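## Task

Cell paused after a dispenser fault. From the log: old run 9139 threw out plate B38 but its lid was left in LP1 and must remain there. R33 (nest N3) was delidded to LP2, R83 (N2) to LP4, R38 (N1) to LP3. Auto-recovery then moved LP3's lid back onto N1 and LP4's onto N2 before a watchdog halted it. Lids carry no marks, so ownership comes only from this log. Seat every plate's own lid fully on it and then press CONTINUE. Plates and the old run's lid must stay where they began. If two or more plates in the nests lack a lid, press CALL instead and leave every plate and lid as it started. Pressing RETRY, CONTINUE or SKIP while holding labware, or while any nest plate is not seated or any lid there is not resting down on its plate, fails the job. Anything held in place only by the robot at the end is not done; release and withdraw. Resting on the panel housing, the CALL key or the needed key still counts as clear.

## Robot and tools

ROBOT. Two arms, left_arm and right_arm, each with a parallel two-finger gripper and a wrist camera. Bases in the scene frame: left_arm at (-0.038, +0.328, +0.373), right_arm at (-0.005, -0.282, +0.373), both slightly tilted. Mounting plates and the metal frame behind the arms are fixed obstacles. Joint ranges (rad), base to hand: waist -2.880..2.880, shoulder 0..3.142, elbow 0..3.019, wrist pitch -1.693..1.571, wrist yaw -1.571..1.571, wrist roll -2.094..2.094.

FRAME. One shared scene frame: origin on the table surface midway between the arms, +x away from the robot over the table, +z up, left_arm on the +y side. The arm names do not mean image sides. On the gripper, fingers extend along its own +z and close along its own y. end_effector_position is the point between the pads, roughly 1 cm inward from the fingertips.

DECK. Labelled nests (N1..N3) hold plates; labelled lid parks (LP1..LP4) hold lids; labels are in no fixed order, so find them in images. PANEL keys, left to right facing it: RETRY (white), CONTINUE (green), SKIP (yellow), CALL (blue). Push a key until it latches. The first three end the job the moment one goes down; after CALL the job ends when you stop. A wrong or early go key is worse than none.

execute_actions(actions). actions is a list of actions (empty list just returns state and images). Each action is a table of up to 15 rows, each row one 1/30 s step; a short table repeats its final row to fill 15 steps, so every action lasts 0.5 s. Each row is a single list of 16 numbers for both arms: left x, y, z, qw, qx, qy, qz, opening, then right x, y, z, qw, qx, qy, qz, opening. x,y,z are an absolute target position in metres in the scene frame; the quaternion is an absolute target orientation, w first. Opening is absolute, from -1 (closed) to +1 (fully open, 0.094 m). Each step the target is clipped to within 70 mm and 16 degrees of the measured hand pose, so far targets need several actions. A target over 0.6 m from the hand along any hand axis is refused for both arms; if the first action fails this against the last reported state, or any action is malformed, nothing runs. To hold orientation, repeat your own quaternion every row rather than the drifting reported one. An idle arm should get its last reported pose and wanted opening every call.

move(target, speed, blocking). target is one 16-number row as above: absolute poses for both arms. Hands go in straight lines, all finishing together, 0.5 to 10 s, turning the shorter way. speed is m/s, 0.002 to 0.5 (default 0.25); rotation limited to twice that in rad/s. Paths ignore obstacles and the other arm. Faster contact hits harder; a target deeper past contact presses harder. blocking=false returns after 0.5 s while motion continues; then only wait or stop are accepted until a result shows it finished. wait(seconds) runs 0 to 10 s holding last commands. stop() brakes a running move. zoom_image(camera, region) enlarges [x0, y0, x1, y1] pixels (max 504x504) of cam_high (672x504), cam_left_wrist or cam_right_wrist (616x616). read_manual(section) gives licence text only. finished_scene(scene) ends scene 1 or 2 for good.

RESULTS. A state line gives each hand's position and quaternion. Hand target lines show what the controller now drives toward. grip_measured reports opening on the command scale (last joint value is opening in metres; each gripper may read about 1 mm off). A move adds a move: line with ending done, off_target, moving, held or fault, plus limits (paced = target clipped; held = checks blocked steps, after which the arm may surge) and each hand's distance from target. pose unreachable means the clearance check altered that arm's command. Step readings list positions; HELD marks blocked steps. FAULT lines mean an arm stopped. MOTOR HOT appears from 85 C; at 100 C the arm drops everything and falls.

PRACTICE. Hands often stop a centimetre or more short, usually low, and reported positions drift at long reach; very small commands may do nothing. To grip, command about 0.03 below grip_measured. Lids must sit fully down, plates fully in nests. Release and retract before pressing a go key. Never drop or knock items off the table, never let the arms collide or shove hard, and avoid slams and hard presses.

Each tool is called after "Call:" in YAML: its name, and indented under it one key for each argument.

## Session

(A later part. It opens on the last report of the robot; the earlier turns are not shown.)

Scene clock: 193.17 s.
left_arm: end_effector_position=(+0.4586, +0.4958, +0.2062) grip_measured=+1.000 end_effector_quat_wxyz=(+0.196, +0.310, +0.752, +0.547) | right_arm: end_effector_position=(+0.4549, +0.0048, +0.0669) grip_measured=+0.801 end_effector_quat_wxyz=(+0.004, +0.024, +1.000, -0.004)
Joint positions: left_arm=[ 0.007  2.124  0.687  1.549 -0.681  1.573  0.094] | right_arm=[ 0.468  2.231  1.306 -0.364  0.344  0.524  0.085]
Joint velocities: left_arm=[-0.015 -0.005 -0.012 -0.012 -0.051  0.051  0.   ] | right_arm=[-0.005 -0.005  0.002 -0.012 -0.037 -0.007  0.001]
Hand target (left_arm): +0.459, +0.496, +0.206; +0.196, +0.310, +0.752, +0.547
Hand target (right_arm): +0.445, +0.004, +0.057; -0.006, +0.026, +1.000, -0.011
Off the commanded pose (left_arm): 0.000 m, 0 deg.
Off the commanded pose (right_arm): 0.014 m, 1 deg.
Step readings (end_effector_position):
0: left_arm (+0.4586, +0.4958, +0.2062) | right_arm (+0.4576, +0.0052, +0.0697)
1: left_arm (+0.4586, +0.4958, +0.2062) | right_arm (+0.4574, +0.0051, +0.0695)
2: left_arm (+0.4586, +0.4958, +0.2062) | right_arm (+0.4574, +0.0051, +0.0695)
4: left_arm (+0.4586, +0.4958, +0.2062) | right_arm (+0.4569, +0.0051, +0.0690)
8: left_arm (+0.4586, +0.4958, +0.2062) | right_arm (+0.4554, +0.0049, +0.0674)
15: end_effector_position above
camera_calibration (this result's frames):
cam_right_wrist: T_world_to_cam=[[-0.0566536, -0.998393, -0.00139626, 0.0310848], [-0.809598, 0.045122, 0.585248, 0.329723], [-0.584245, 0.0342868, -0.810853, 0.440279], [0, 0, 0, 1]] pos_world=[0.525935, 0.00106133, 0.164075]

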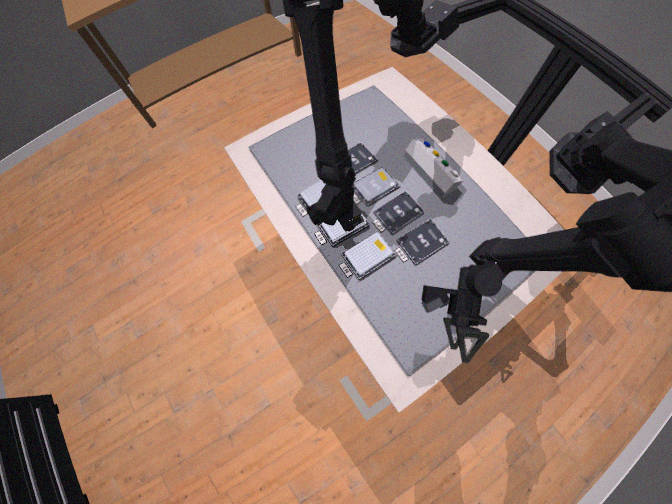

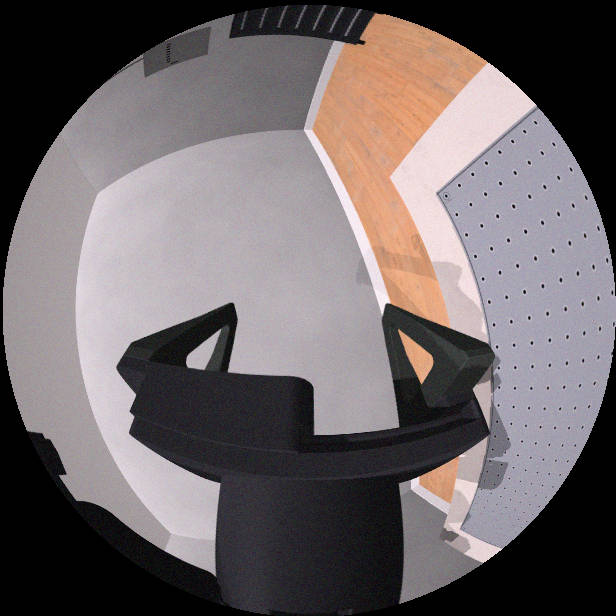

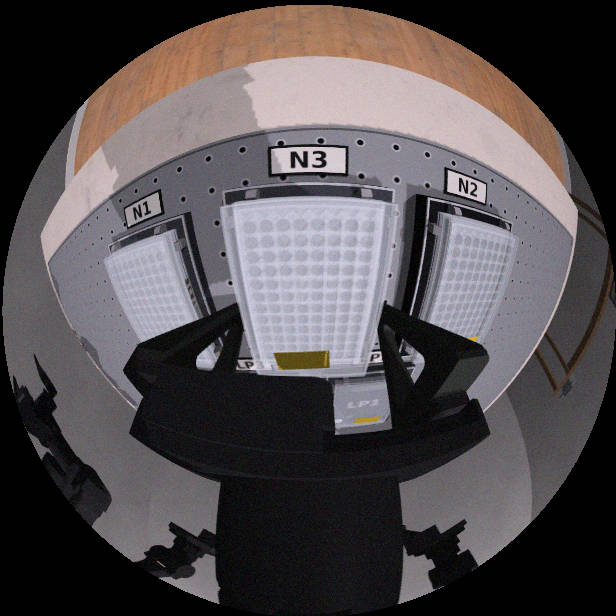

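Call:
execute_actions:
  actions:
    - [[0.4586,0.4958,0.2062,0.196,0.310,0.752,0.547,1, 0.4499,0.0059,0.0574,0.003,0.035,1,-0.0045,0.77]]

Call:
zoom_image:
  camera: "cam_right_wrist"
  region: [210, 175, 410, 375]

Scene clock: 204.07 s.
left_arm: end_effector_position=(+0.4586, +0.4958, +0.2062) grip_measured=+1.000 end_effector_quat_wxyz=(+0.196, +0.310, +0.752, +0.547) | right_arm: end_effector_position=(+0.4559, +0.0054, +0.0669) grip_measured=+0.801 end_effector_quat_wxyz=(+0.006, +0.030, +1.000, -0.003)
Joint positions: left_arm=[ 0.007  2.124  0.687  1.549 -0.681  1.573  0.094] | right_arm=[ 0.468  2.231  1.306 -0.359  0.344  0.533  0.085]
Joint velocities: left_arm=[-0.015 -0.015  0.007 -0.012  0.007  0.007  0.   ] | right_arm=[-0.005  0.005  0.002  0.012  0.007 -0.022  0.001]
Hand target (left_arm): +0.459, +0.496, +0.206; +0.196, +0.310, +0.752, +0.547
Hand target (right_arm): +0.450, +0.006, +0.058; +0.003, +0.035, +0.999, -0.005
Off the commanded pose (left_arm): 0.000 m, 0 deg.
Off the commanded pose (right_arm): 0.011 m, 1 deg.
Step readings (end_effector_position):
0: left_arm (+0.4586, +0.4958, +0.2062) | right_arm (+0.4549, +0.0048, +0.0669)
1: left_arm (+0.4586, +0.4958, +0.2062) | right_arm (+0.4550, +0.0049, +0.0669)
2: left_arm (+0.4586, +0.4958, +0.2062) | right_arm (+0.4553, +0.0051, +0.0669)
4: left_arm (+0.4586, +0.4958, +0.2062) | right_arm (+0.4557, +0.0053, +0.0669)
8: left_arm (+0.4586, +0.4958, +0.2062) | right_arm (+0.4559, +0.0054, +0.0669)
15: end_effector_position above
camera_calibration (this result's frames):
cam_right_wrist: T_world_to_cam=[[-0.067778, -0.997693, -0.00389759, 0.0369124], [-0.811524, 0.0528574, 0.581923, 0.331597], [-0.580374, 0.0426046, -0.813235, 0.439222], [0, 0, 0, 1]] pos_world=[0.526514, 0.000587049, 0.164371]

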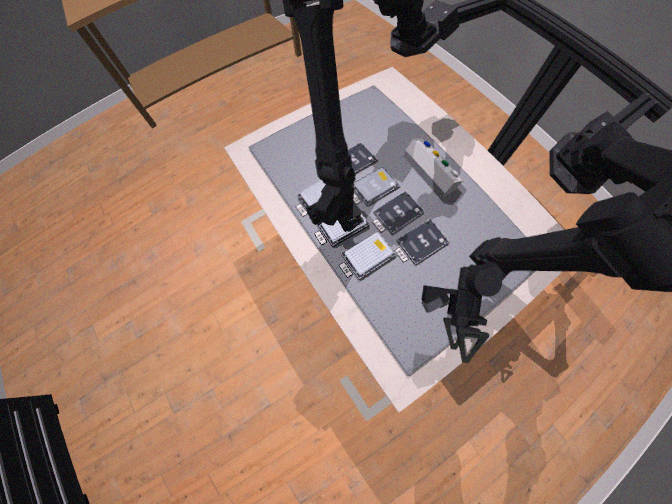

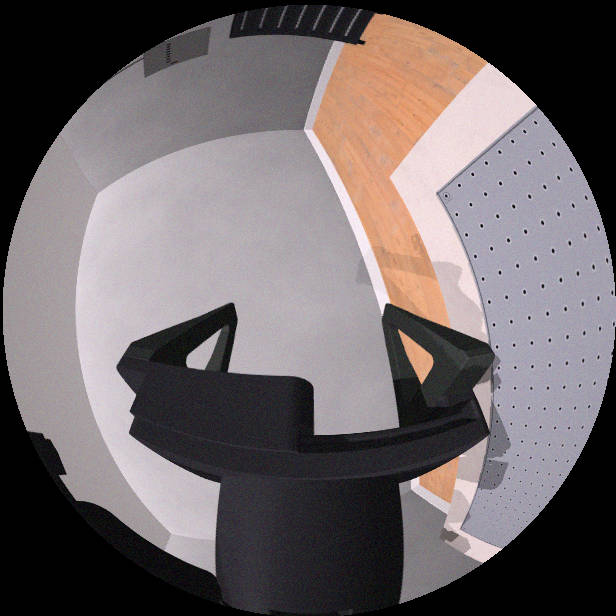

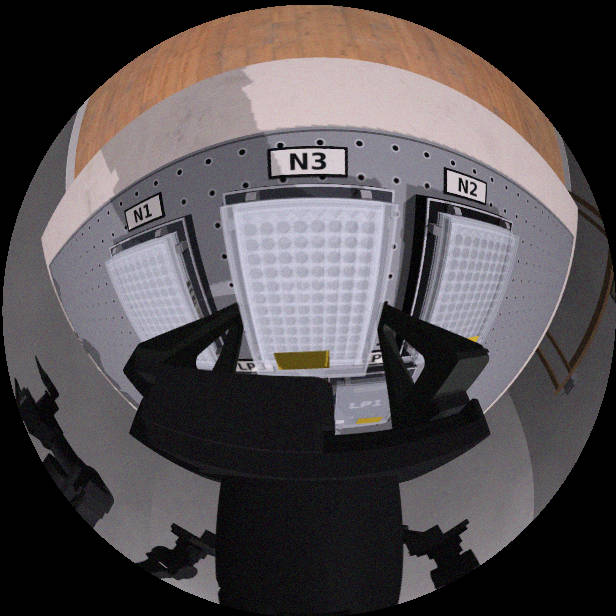

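Region (210, 175, 410, 375) of cam_right_wrist's 616x616 image, scaled by 2.520, with more detail than that image has.

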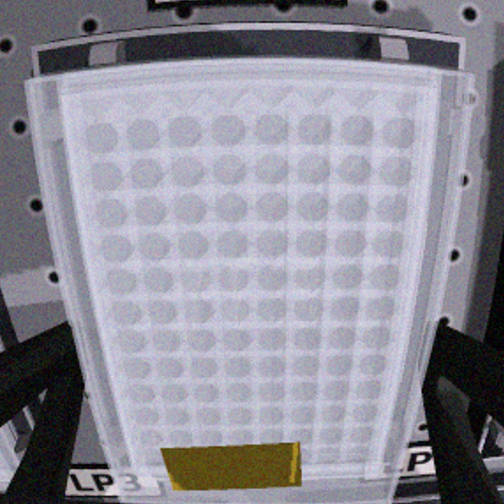

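Call:
execute_actions:
  actions:
    - [[0.4586,0.4958,0.2062,0.196,0.310,0.752,0.547,1, 0.4485,0.0059,0.056,0.002,0.035,1,-0.005,0.77],[0.4586,0.4958,0.2062,0.196,0.310,0.752,0.547,1, 0.4478,0.0059,0.055,0.0015,0.035,1,-0.005,0.77],[0.4586,0.4958,0.2062,0.196,0.310,0.752,0.547,1, 0.4472,0.006,0.054,0.001,0.035,1,-0.0055,0.77],[0.4586,0.4958,0.2062,0.196,0.310,0.752,0.547,1, 0.4466,0.006,0.053,0.0005,0.035,1,-0.006,0.77],[0.4586,0.4958,0.2062,0.196,0.310,0.752,0.547,1, 0.446,0.006,0.0523,0.0,0.035,1,-0.006,0.77]]

Call:
zoom_image:
  camera: "cam_right_wrist"
  region: [210, 175, 410, 375]

Scene clock: 211.97 s.
left_arm: end_effector_position=(+0.4586, +0.4958, +0.2062) grip_measured=+1.000 end_effector_quat_wxyz=(+0.196, +0.310, +0.752, +0.547) | right_arm: end_effector_position=(+0.4521, +0.0052, +0.0622) grip_measured=+0.801 end_effector_quat_wxyz=(+0.003, +0.030, +1.000, -0.005)
Joint positions: left_arm=[ 0.007  2.124  0.687  1.549 -0.681  1.573  0.094] | right_arm=[ 0.468  2.241  1.306 -0.356  0.344  0.536  0.085]
Joint velocities: left_arm=[-0.015  0.005 -0.007 -0.007 -0.022  0.037  0.   ] | right_arm=[-0.005 -0.015 -0.002 -0.017  0.007  0.022  0.001]
Hand target (left_arm): +0.459, +0.496, +0.206; +0.196, +0.310, +0.752, +0.547
Hand target (right_arm): +0.446, +0.006, +0.052; +0.000, +0.035, +0.999, -0.006
Off the commanded pose (left_arm): 0.000 m, 0 deg.
Off the commanded pose (right_arm): 0.012 m, 1 deg.
Step readings (end_effector_position):
0: left_arm (+0.4586, +0.4958, +0.2062) | right_arm (+0.4559, +0.0054, +0.0669)
1: left_arm (+0.4586, +0.4958, +0.2062) | right_arm (+0.4559, +0.0054, +0.0669)
2: left_arm (+0.4586, +0.4958, +0.2062) | right_arm (+0.4561, +0.0055, +0.0669)
4: left_arm (+0.4586, +0.4958, +0.2062) | right_arm (+0.4560, +0.0056, +0.0665)
8: left_arm (+0.4586, +0.4958, +0.2062) | right_arm (+0.4543, +0.0055, +0.0645)
15: end_effector_position above
camera_calibration (this result's frames):
cam_right_wrist: T_world_to_cam=[[-0.0679589, -0.997688, -0.000747288, 0.0363652], [-0.808345, 0.0546225, 0.58617, 0.329508], [-0.584774, 0.0404395, -0.810188, 0.434988], [0, 0, 0, 1]] pos_world=[0.523197, 0.000691829, 0.159302]

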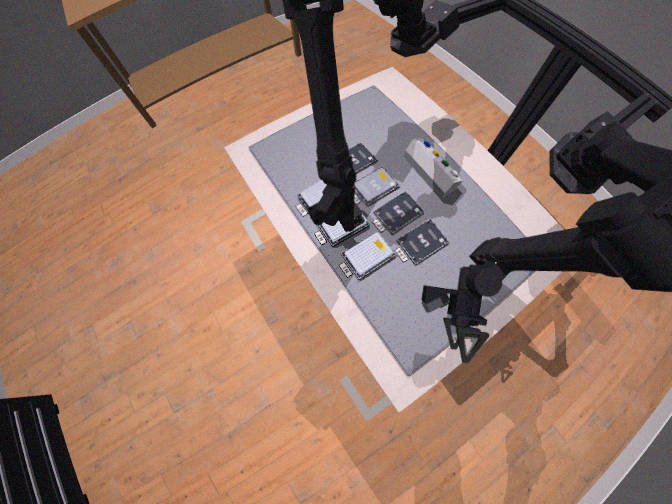

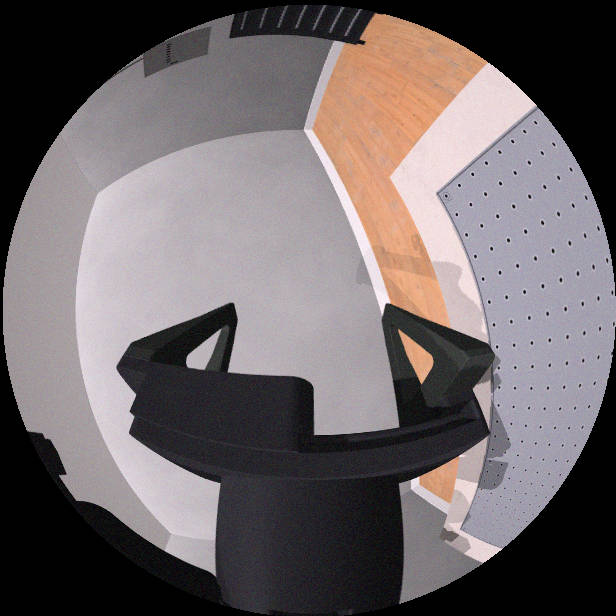

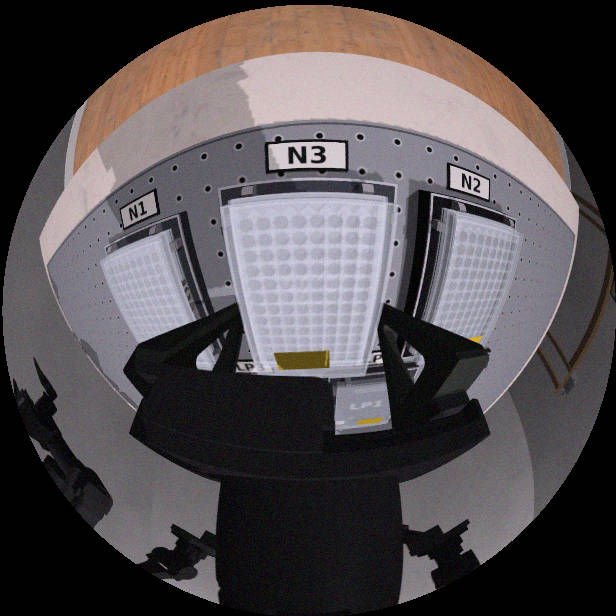

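Region (210, 175, 410, 375) of cam_right_wrist's 616x616 image, scaled by 2.520, with more detail than that image has.

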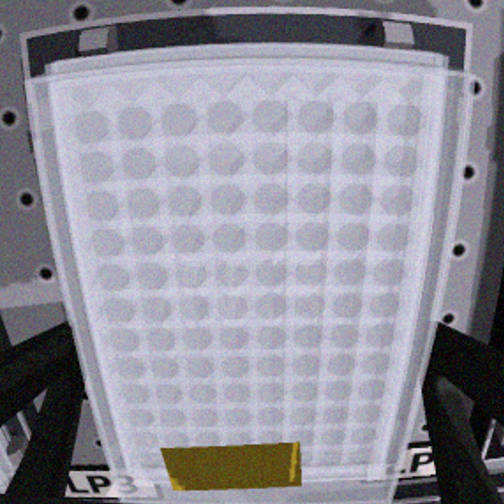

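Call:
execute_actions:
  actions:
    - [[0.4586,0.4958,0.2062,0.196,0.310,0.752,0.547,1, 0.4516,0.0074,0.0558,0.0085,0.035,1,-0.002,0.77]]

Call:
zoom_image:
  camera: "cam_right_wrist"
  region: [210, 175, 410, 375]

Scene clock: 219.97 s.
left_arm: end_effector_position=(+0.4586, +0.4958, +0.2062) grip_measured=+1.000 end_effector_quat_wxyz=(+0.196, +0.310, +0.752, +0.547) | right_arm: end_effector_position=(+0.4546, +0.0065, +0.0622) grip_measured=+0.801 end_effector_quat_wxyz=(+0.008, +0.032, +0.999, -0.002)
Joint positions: left_arm=[ 0.007  2.124  0.687  1.549 -0.681  1.573  0.094] | right_arm=[ 0.468  2.241  1.306 -0.343  0.344  0.536  0.085]
Joint velocities: left_arm=[-0.015 -0.015 -0.012 -0.002  0.022 -0.007  0.   ] | right_arm=[-0.015  0.005 -0.012 -0.012 -0.037  0.051  0.   ]
Hand target (left_arm): +0.459, +0.496, +0.206; +0.196, +0.310, +0.752, +0.547
Hand target (right_arm): +0.452, +0.007, +0.056; +0.008, +0.035, +0.999, -0.002
Off the commanded pose (left_arm): 0.000 m, 0 deg.
Off the commanded pose (right_arm): 0.007 m, 0 deg.
Step readings (end_effector_position):
0: left_arm (+0.4586, +0.4958, +0.2062) | right_arm (+0.4521, +0.0052, +0.0622)
1: left_arm (+0.4586, +0.4958, +0.2062) | right_arm (+0.4525, +0.0055, +0.0622)
2: left_arm (+0.4586, +0.4958, +0.2062) | right_arm (+0.4533, +0.0058, +0.0622)
4: left_arm (+0.4586, +0.4958, +0.2062) | right_arm (+0.4543, +0.0064, +0.0622)
8: left_arm (+0.4586, +0.4958, +0.2062) | right_arm (+0.4546, +0.0065, +0.0622)
15: end_effector_position above
camera_calibration (this result's frames):
cam_right_wrist: T_world_to_cam=[[-0.0722818, -0.997361, -0.00674596, 0.0401862], [-0.814075, 0.055088, 0.578141, 0.334598], [-0.576244, 0.0472807, -0.815909, 0.432881], [0, 0, 0, 1]] pos_world=[0.524737, 0.00118093, 0.160019]

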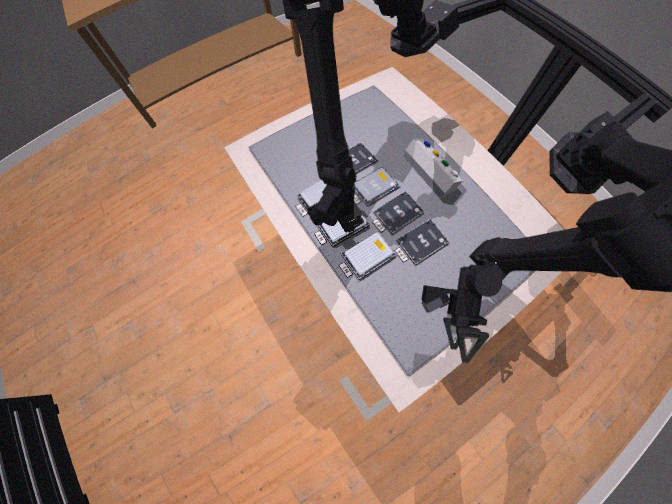

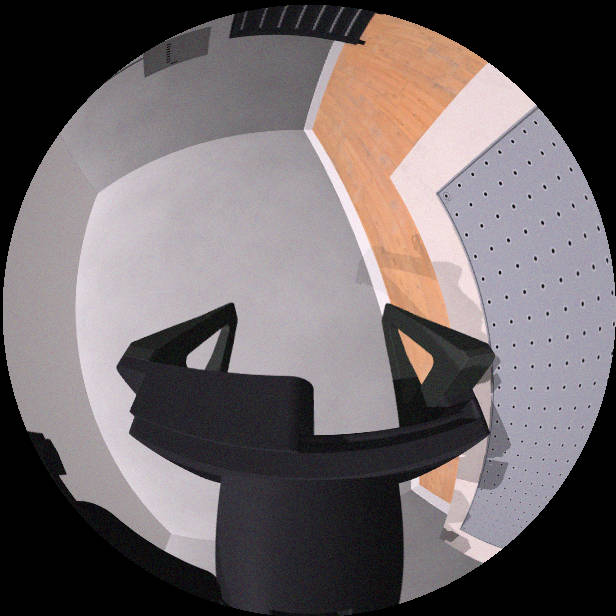

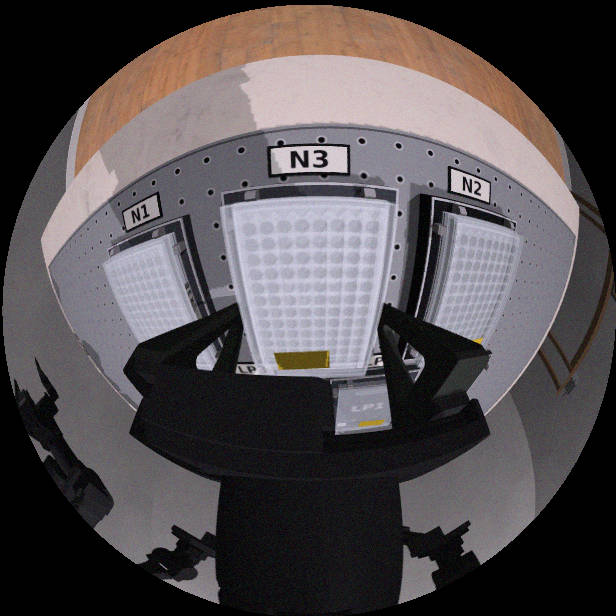

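Region (210, 175, 410, 375) of cam_right_wrist's 616x616 image, scaled by 2.520, with more detail than that image has.

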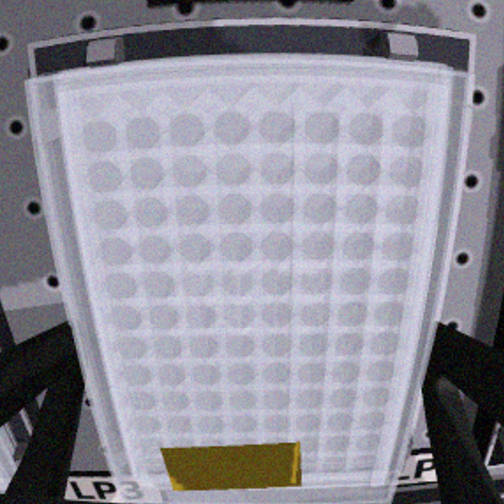

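Call:
execute_actions:
  actions:
    - [[0.4586,0.4958,0.2062,0.196,0.310,0.752,0.547,1, 0.4467,0.0070,0.0506,0.0032,0.035,1,-0.0045,0.77],[0.4586,0.4958,0.2062,0.196,0.310,0.752,0.547,1, 0.4465,0.0069,0.0498,0.0035,0.035,1,-0.005,0.77],[0.4586,0.4958,0.2062,0.196,0.310,0.752,0.547,1, 0.4463,0.0068,0.0489,0.004,0.035,1,-0.0055,0.77],[0.4586,0.4958,0.2062,0.196,0.310,0.752,0.547,1, 0.4466,0.0067,0.0489,0.0048,0.035,1,-0.006,0.77],[0.4586,0.4958,0.2062,0.196,0.310,0.752,0.547,1, 0.4469,0.0067,0.0489,0.0056,0.035,1,-0.0063,0.77],[0.4586,0.4958,0.2062,0.196,0.310,0.752,0.547,1, 0.4472,0.0066,0.0489,0.0064,0.035,1,-0.0067,0.77],[0.4586,0.4958,0.2062,0.196,0.310,0.752,0.547,1, 0.4475,0.0065,0.0489,0.0072,0.035,1,-0.007,0.77],[0.4586,0.4958,0.2062,0.196,0.310,0.752,0.547,1, 0.4478,0.0064,0.0489,0.008,0.035,1,-0.0074,0.77],[0.4586,0.4958,0.2062,0.196,0.310,0.752,0.547,1, 0.4481,0.0064,0.0489,0.0087,0.035,1,-0.0077,0.77],[0.4586,0.4958,0.2062,0.196,0.310,0.752,0.547,1, 0.4484,0.0063,0.0489,0.0094,0.035,1,-0.008,0.77]]

Call:
zoom_image:
  camera: "cam_right_wrist"
  region: [210, 175, 410, 375]

Scene clock: 236.43 s.
left_arm: end_effector_position=(+0.4586, +0.4958, +0.2062) grip_measured=+1.000 end_effector_quat_wxyz=(+0.196, +0.310, +0.752, +0.547) | right_arm: end_effector_position=(+0.4541, +0.0059, +0.0593) grip_measured=+0.801 end_effector_quat_wxyz=(+0.011, +0.033, +0.999, -0.005)
Joint positions: left_arm=[ 0.007  2.124  0.687  1.549 -0.681  1.573  0.094] | right_arm=[ 0.468  2.248  1.306 -0.335  0.352  0.536  0.085]
Joint velocities: left_arm=[ 0.005 -0.015  0.002 -0.017 -0.007  0.022  0.   ] | right_arm=[-0.005  0.005  0.012 -0.012 -0.051 -0.037 -0.001]
Hand target (left_arm): +0.459, +0.496, +0.206; +0.196, +0.310, +0.752, +0.547
Hand target (right_arm): +0.449, +0.006, +0.049; +0.010, +0.035, +0.999, -0.008
Off the commanded pose (left_arm): 0.000 m, 0 deg.
Off the commanded pose (right_arm): 0.012 m, 1 deg.
Step readings (end_effector_position):
0: left_arm (+0.4586, +0.4958, +0.2062) | right_arm (+0.4546, +0.0065, +0.0622)
1: left_arm (+0.4586, +0.4958, +0.2062) | right_arm (+0.4546, +0.0065, +0.0622)
2: left_arm (+0.4586, +0.4958, +0.2062) | right_arm (+0.4546, +0.0065, +0.0622)
4: left_arm (+0.4586, +0.4958, +0.2062) | right_arm (+0.4544, +0.0066, +0.0617)
8: left_arm (+0.4586, +0.4958, +0.2062) | right_arm (+0.4538, +0.0062, +0.0600)
15: end_effector_position above
camera_calibration (this result's frames):
cam_right_wrist: T_world_to_cam=[[-0.0731135, -0.997323, -0.00134739, 0.0395929], [-0.817128, 0.0591287, 0.573416, 0.337544], [-0.571801, 0.0430254, -0.819263, 0.428442], [0, 0, 0, 1]] pos_world=[0.523695, 0.00109449, 0.157507]

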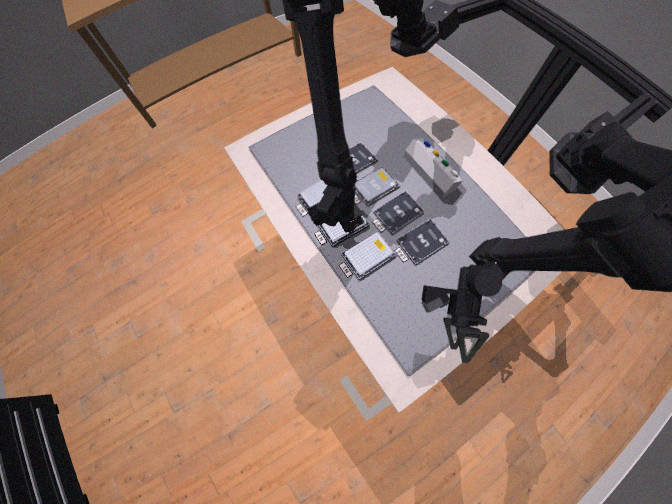

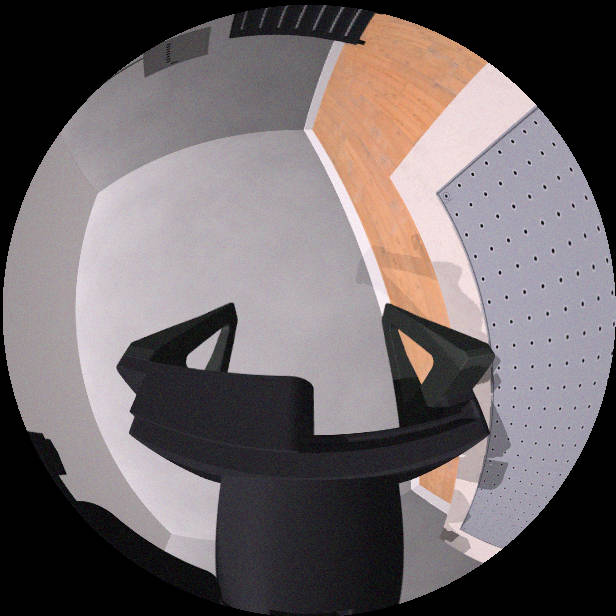

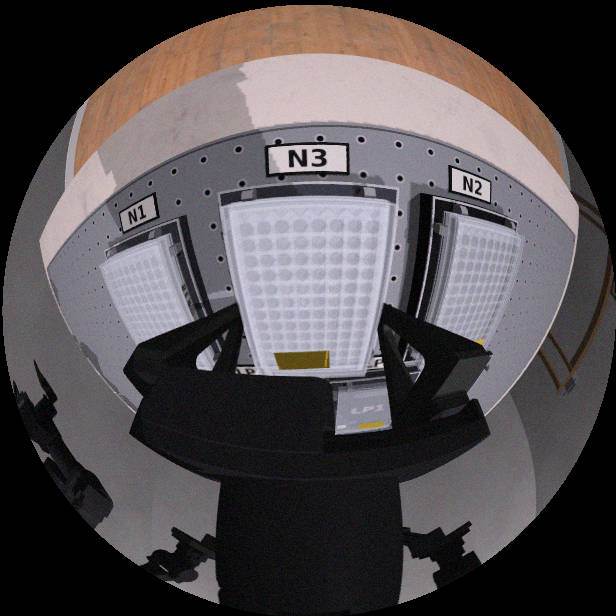

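Region (210, 175, 410, 375) of cam_right_wrist's 616x616 image, scaled by 2.520, with more detail than that image has.

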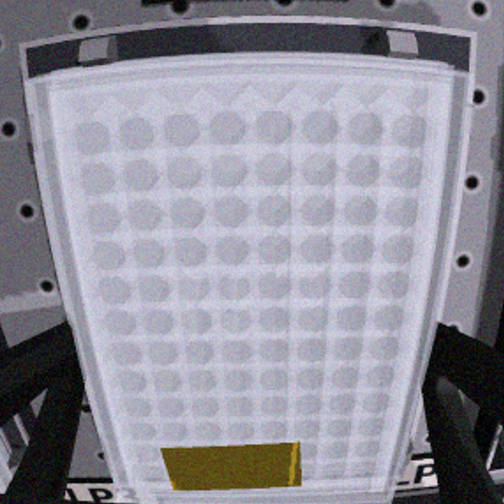

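Call:
execute_actions:
  actions:
    - [[0.4586,0.4958,0.2062,0.196,0.310,0.752,0.547,1, 0.4467,0.0060,0.0477,0.007,0.035,1,-0.010,0.77],[0.4586,0.4958,0.2062,0.196,0.310,0.752,0.547,1, 0.4460,0.0059,0.0468,0.0065,0.035,1,-0.0105,0.77],[0.4586,0.4958,0.2062,0.196,0.310,0.752,0.547,1, 0.4453,0.0056,0.046,0.006,0.035,1,-0.011,0.77],[0.4586,0.4958,0.2062,0.196,0.310,0.752,0.547,1, 0.4456,0.0057,0.046,0.0066,0.035,1,-0.0107,0.77],[0.4586,0.4958,0.2062,0.196,0.310,0.752,0.547,1, 0.4459,0.0058,0.046,0.0073,0.035,1,-0.0104,0.77],[0.4586,0.4958,0.2062,0.196,0.310,0.752,0.547,1, 0.4462,0.0060,0.046,0.008,0.035,1,-0.010,0.77],[0.4586,0.4958,0.2062,0.196,0.310,0.752,0.547,1, 0.4465,0.0061,0.046,0.0087,0.035,1,-0.0097,0.77],[0.4586,0.4958,0.2062,0.196,0.310,0.752,0.547,1, 0.4468,0.0063,0.046,0.0094,0.035,1,-0.0093,0.77],[0.4586,0.4958,0.2062,0.196,0.310,0.752,0.547,1, 0.4471,0.0064,0.046,0.010,0.035,1,-0.009,0.77]]

Call:
zoom_image:
  camera: "cam_right_wrist"
  region: [210, 175, 410, 375]

Scene clock: 247.23 s.
left_arm: end_effector_position=(+0.4586, +0.4958, +0.2062) grip_measured=+1.000 end_effector_quat_wxyz=(+0.196, +0.310, +0.752, +0.547) | right_arm: end_effector_position=(+0.4528, +0.0055, +0.0576) grip_measured=+0.801 end_effector_quat_wxyz=(+0.011, +0.032, +0.999, -0.006)
Joint positions: left_arm=[ 0.007  2.124  0.687  1.549 -0.681  1.573  0.094] | right_arm=[ 0.468  2.251  1.306 -0.333  0.354  0.536  0.085]
Joint velocities: left_arm=[ 0.015 -0.015  0.002 -0.022 -0.051 -0.022  0.   ] | right_arm=[-0.005 -0.005 -0.002  0.007  0.037 -0.037 -0.   ]
Hand target (left_arm): +0.459, +0.496, +0.206; +0.196, +0.310, +0.752, +0.547
Hand target (right_arm): +0.447, +0.006, +0.046; +0.010, +0.035, +0.999, -0.009
Off the commanded pose (left_arm): 0.000 m, 0 deg.
Off the commanded pose (right_arm): 0.013 m, 0 deg.
Step readings (end_effector_position):
0: left_arm (+0.4586, +0.4958, +0.2062) | right_arm (+0.4541, +0.0059, +0.0593)
1: left_arm (+0.4586, +0.4958, +0.2062) | right_arm (+0.4539, +0.0059, +0.0591)
2: left_arm (+0.4586, +0.4958, +0.2062) | right_arm (+0.4538, +0.0058, +0.0590)
4: left_arm (+0.4586, +0.4958, +0.2062) | right_arm (+0.4532, +0.0055, +0.0583)
8: left_arm (+0.4586, +0.4958, +0.2062) | right_arm (+0.4527, +0.0055, +0.0576)
15: end_effector_position above
camera_calibration (this result's frames):
cam_right_wrist: T_world_to_cam=[[-0.0722742, -0.997383, 0.00192748, 0.0384784], [-0.816487, 0.0602755, 0.574208, 0.337139], [-0.572822, 0.0399267, -0.818707, 0.426736], [0, 0, 0, 1]] pos_world=[0.522495, 0.00101832, 0.15571]

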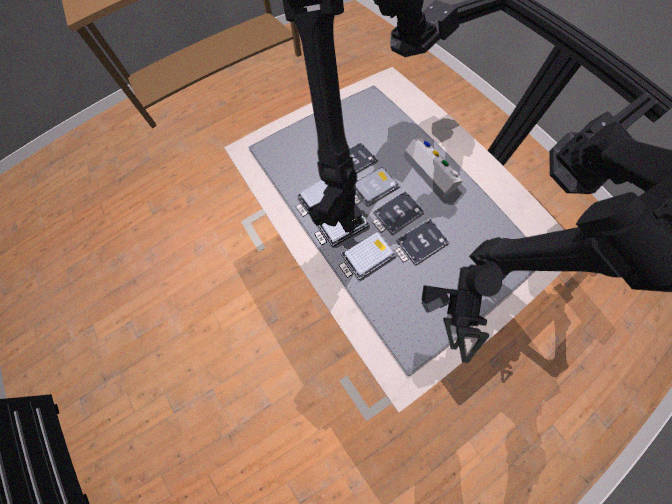

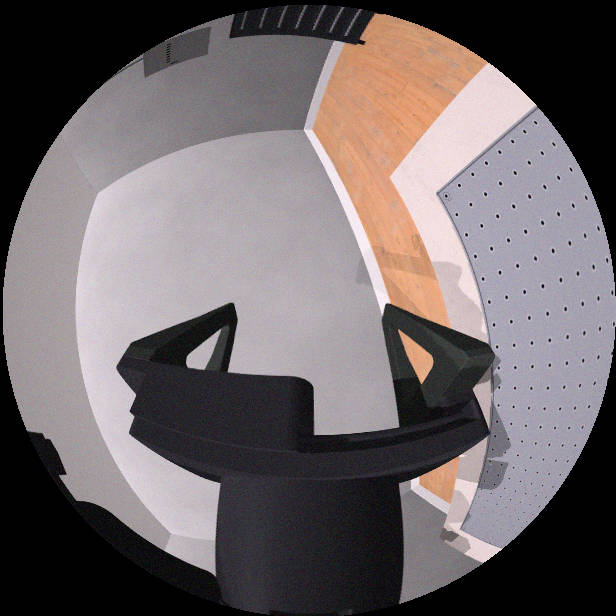

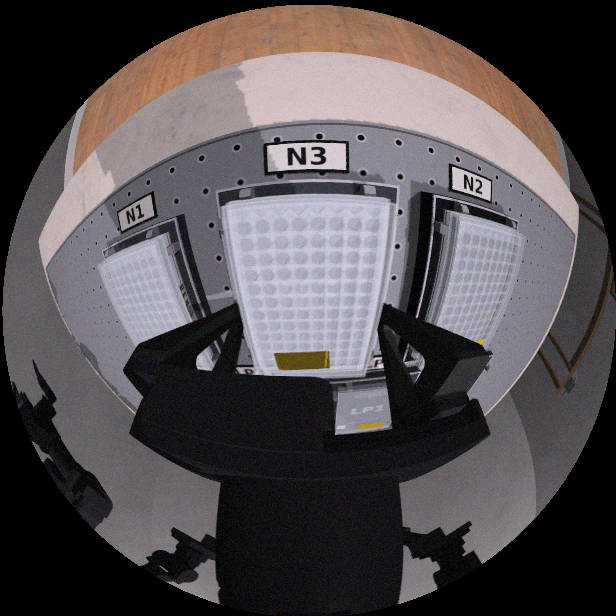

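Region (210, 175, 410, 375) of cam_right_wrist's 616x616 image, scaled by 2.520, with more detail than that image has.

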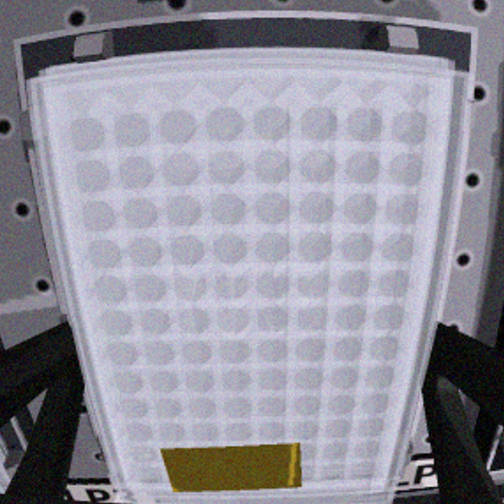

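Call:
execute_actions:
  actions:
    - [[0.4586,0.4958,0.2062,0.196,0.310,0.752,0.547,1, 0.4528,0.0055,0.0576,0.011,0.032,1,-0.006,0.77],[0.4586,0.4958,0.2062,0.196,0.310,0.752,0.547,1, 0.4528,0.0055,0.0576,0.011,0.032,1,-0.006,0.79],[0.4586,0.4958,0.2062,0.196,0.310,0.752,0.547,1, 0.4528,0.0055,0.0576,0.011,0.032,1,-0.006,0.80],[0.4586,0.4958,0.2062,0.196,0.310,0.752,0.547,1, 0.4528,0.0055,0.0576,0.011,0.032,1,-0.006,0.81],[0.4586,0.4958,0.2062,0.196,0.310,0.752,0.547,1, 0.4528,0.0055,0.0576,0.011,0.032,1,-0.006,0.83],[0.4586,0.4958,0.2062,0.196,0.310,0.752,0.547,1, 0.4528,0.0055,0.0576,0.011,0.032,1,-0.006,0.86],[0.4586,0.4958,0.2062,0.196,0.310,0.752,0.547,1, 0.4528,0.0055,0.0576,0.011,0.032,1,-0.006,1]]

Call:
zoom_image:
  camera: "cam_right_wrist"
  region: [210, 175, 410, 375]

Scene clock: 254.47 s.
left_arm: end_effector_position=(+0.4586, +0.4958, +0.2062) grip_measured=+1.000 end_effector_quat_wxyz=(+0.196, +0.310, +0.752, +0.547) | right_arm: end_effector_position=(+0.4528, +0.0055, +0.0576) grip_measured=+1.000 end_effector_quat_wxyz=(+0.011, +0.032, +0.999, -0.006)
Joint positions: left_arm=[ 0.007  2.124  0.687  1.549 -0.681  1.573  0.094] | right_arm=[ 0.468  2.251  1.306 -0.333  0.354  0.536  0.094]
Joint velocities: left_arm=[ 0.015 -0.015 -0.002  0.002  0.022 -0.007  0.   ] | right_arm=[ 0.005 -0.015 -0.002 -0.002  0.022  0.037  0.   ]
Hand target (left_arm): +0.459, +0.496, +0.206; +0.196, +0.310, +0.752, +0.547
Hand target (right_arm): +0.453, +0.005, +0.058; +0.011, +0.032, +0.999, -0.006
Off the commanded pose (left_arm): 0.000 m, 0 deg.
Off the commanded pose (right_arm): 0.000 m, 0 deg.
Step readings (end_effector_position):
0: left_arm (+0.4586, +0.4958, +0.2062) | right_arm (+0.4528, +0.0055, +0.0576)
1: left_arm (+0.4586, +0.4958, +0.2062) | right_arm (+0.4528, +0.0055, +0.0576)
2: left_arm (+0.4586, +0.4958, +0.2062) | right_arm (+0.4528, +0.0055, +0.0576)
4: left_arm (+0.4586, +0.4958, +0.2062) | right_arm (+0.4528, +0.0055, +0.0576)
8: left_arm (+0.4586, +0.4958, +0.2062) | right_arm (+0.4528, +0.0055, +0.0576)
15: end_effector_position above
camera_calibration (this result's frames):
cam_right_wrist: T_world_to_cam=[[-0.0722742, -0.997383, 0.00192748, 0.0384784], [-0.816487, 0.0602755, 0.574208, 0.337139], [-0.572822, 0.0399267, -0.818707, 0.426736], [0, 0, 0, 1]] pos_world=[0.522495, 0.00101832, 0.15571]

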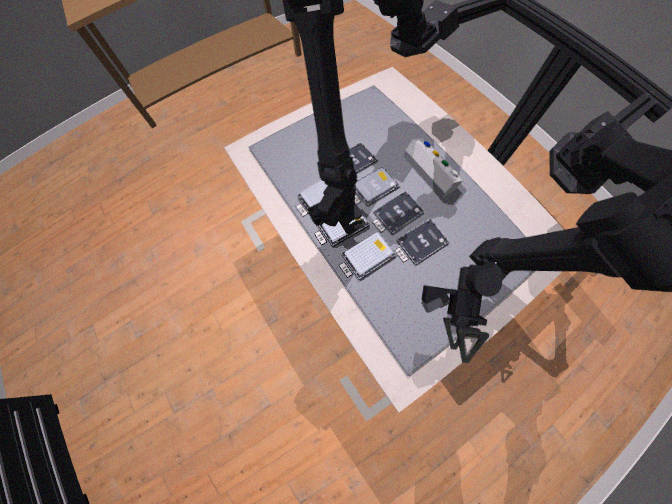

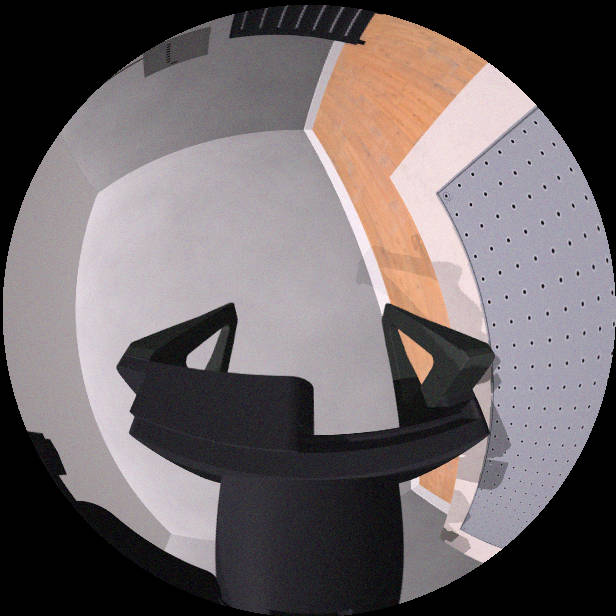

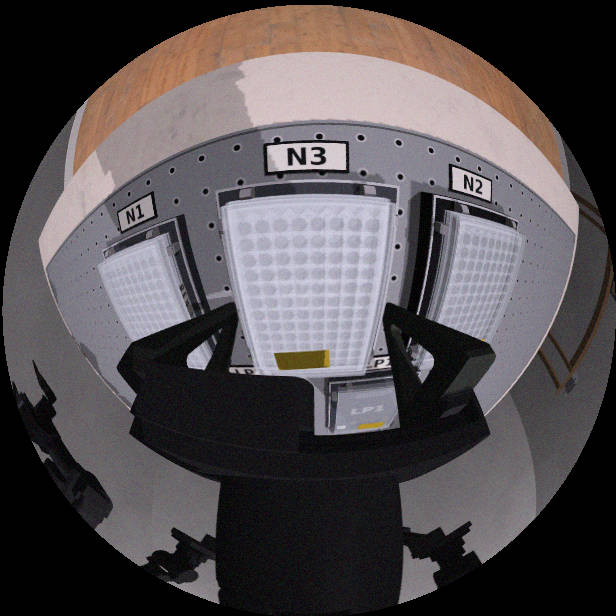

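Region (210, 175, 410, 375) of cam_right_wrist's 616x616 image, scaled by 2.520, with more detail than that image has.

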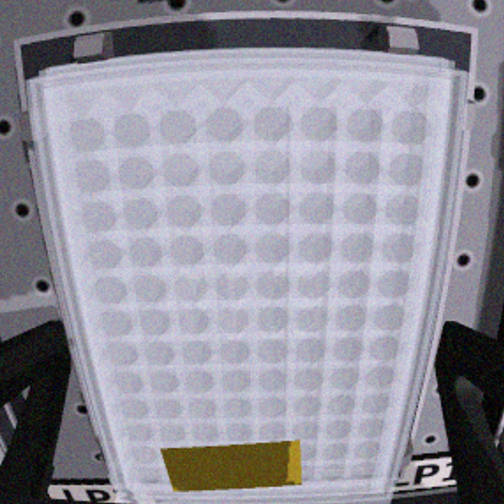

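Call:
zoom_image:
  camera: "cam_right_wrist"
  region: [395, 185, 535, 345]

Call:
zoom_image:
  camera: "cam_right_wrist"
  region: [85, 200, 235, 350]

Region (395, 185, 535, 345) of cam_right_wrist's 616x616 image, scaled by 3.150, with more detail than that image has; it fills the left 441 columns of this view, and the rest is white.

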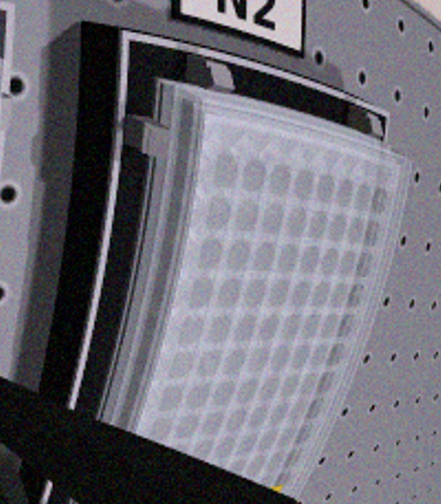

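Region (85, 200, 235, 350) of cam_right_wrist's 616x616 image, scaled by 3.360, with more detail than that image has.

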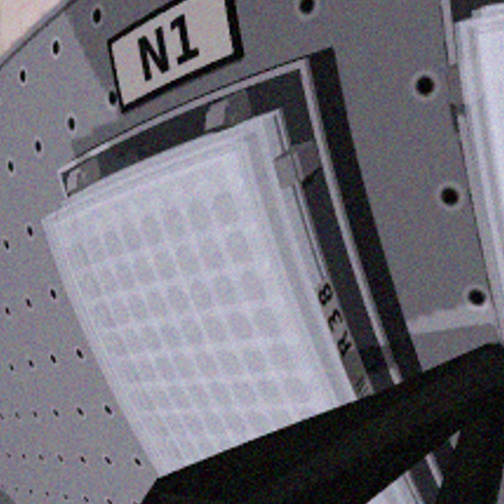

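Call:
move:
  target: [0.4586,0.4958,0.2062,0.196,0.310,0.752,0.547,1, 0.450,0.006,0.10,0,0.03,1,0,1]
  speed: 0.12

Call:
zoom_image:
  camera: "cam_right_wrist"
  region: [110, 150, 510, 380]

Scene clock: 268.43 s.
left_arm: end_effector_position=(+0.4586, +0.4958, +0.2062) grip_measured=+1.000 end_effector_quat_wxyz=(+0.196, +0.310, +0.752, +0.547) | right_arm: end_effector_position=(+0.4610, -0.0032, +0.0965) grip_measured=+1.000 end_effector_quat_wxyz=(+0.007, +0.036, +0.999, -0.002)
Joint positions: left_arm=[ 0.007  2.124  0.687  1.549 -0.681  1.573  0.094] | right_arm=[ 0.468  2.155  1.269 -0.395  0.343  0.545  0.094]
Joint velocities: left_arm=[-0.005 -0.015  0.012 -0.012 -0.081  0.139  0.   ] | right_arm=[-0.015 -0.015  0.002 -0.007  0.066 -0.007  0.   ]
Hand target (left_arm): +0.459, +0.496, +0.206; +0.196, +0.310, +0.752, +0.547
Hand target (right_arm): +0.450, +0.006, +0.100; +0.000, +0.030, +1.000, +0.000
Off the commanded pose (left_arm): 0.000 m, 0 deg.
Off the commanded pose (right_arm): 0.015 m, 1 deg.
move: off_target (right_arm)
camera_calibration (this result's frames):
cam_right_wrist: T_world_to_cam=[[-0.0805405, -0.996728, -0.00686494, 0.0349566], [-0.811913, 0.0616083, 0.580518, 0.319292], [-0.578196, 0.052329, -0.814218, 0.465693], [0, 0, 0, 1]] pos_world=[0.531315, -0.00919803, 0.19406]

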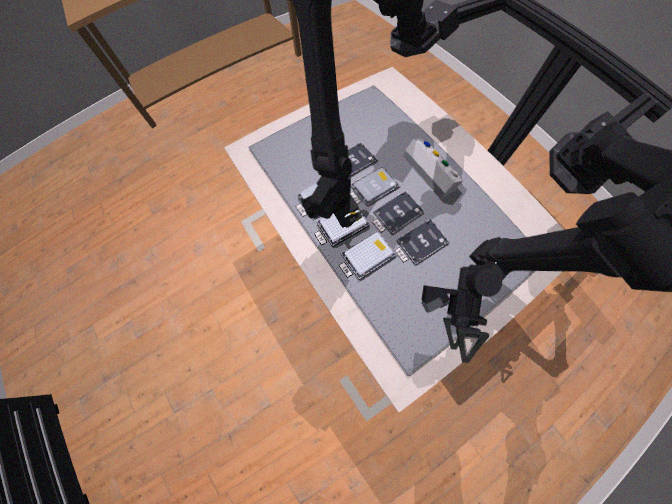

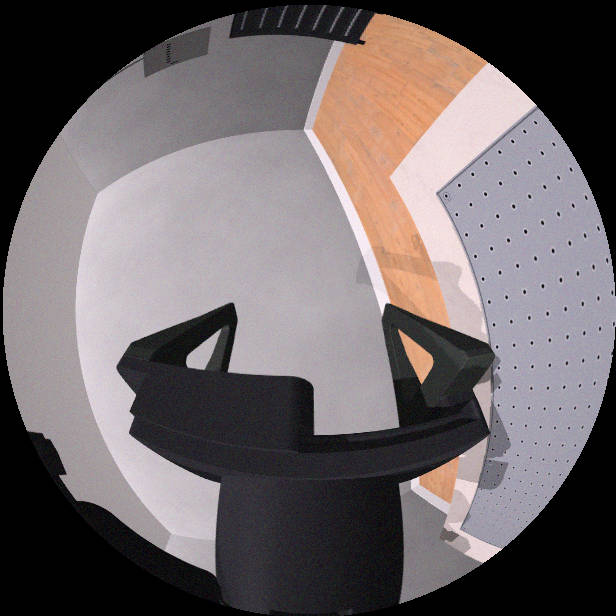

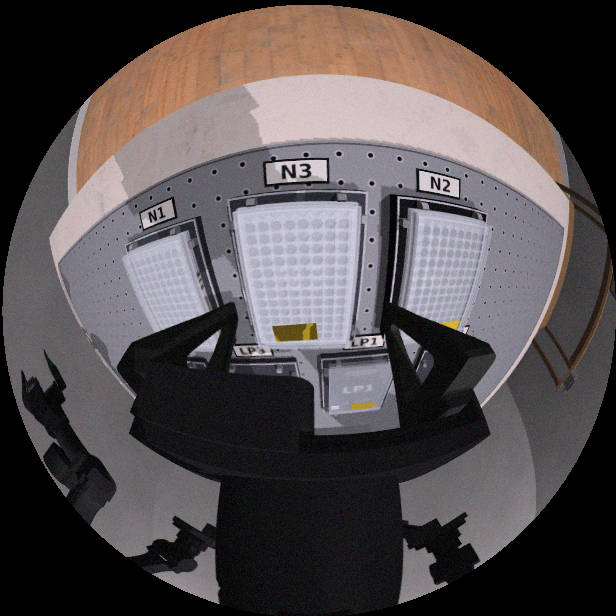

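Region (110, 150, 510, 380) of cam_right_wrist's 616x616 image, scaled by 1.260, with more detail than that image has; it fills the top 290 rows of this view, and the rest is white.

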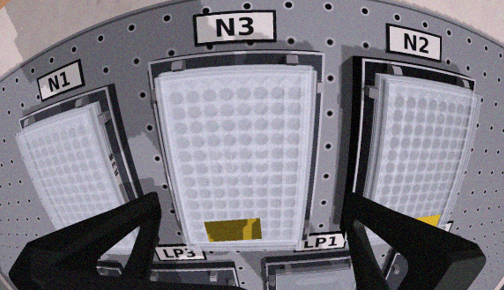

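Call:
zoom_image:
  camera: "cam_right_wrist"
  region: [215, 180, 385, 360]

Region (215, 180, 385, 360) of cam_right_wrist's 616x616 image, scaled by 2.800, with more detail than that image has.

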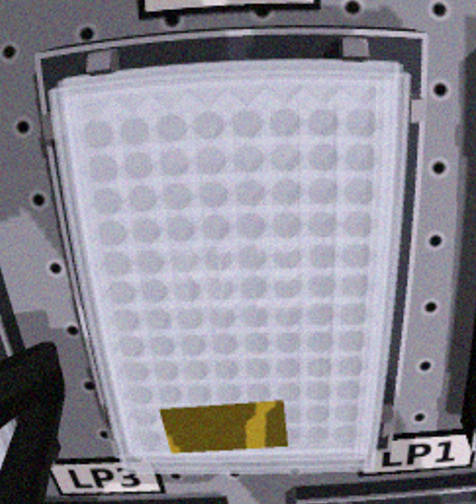

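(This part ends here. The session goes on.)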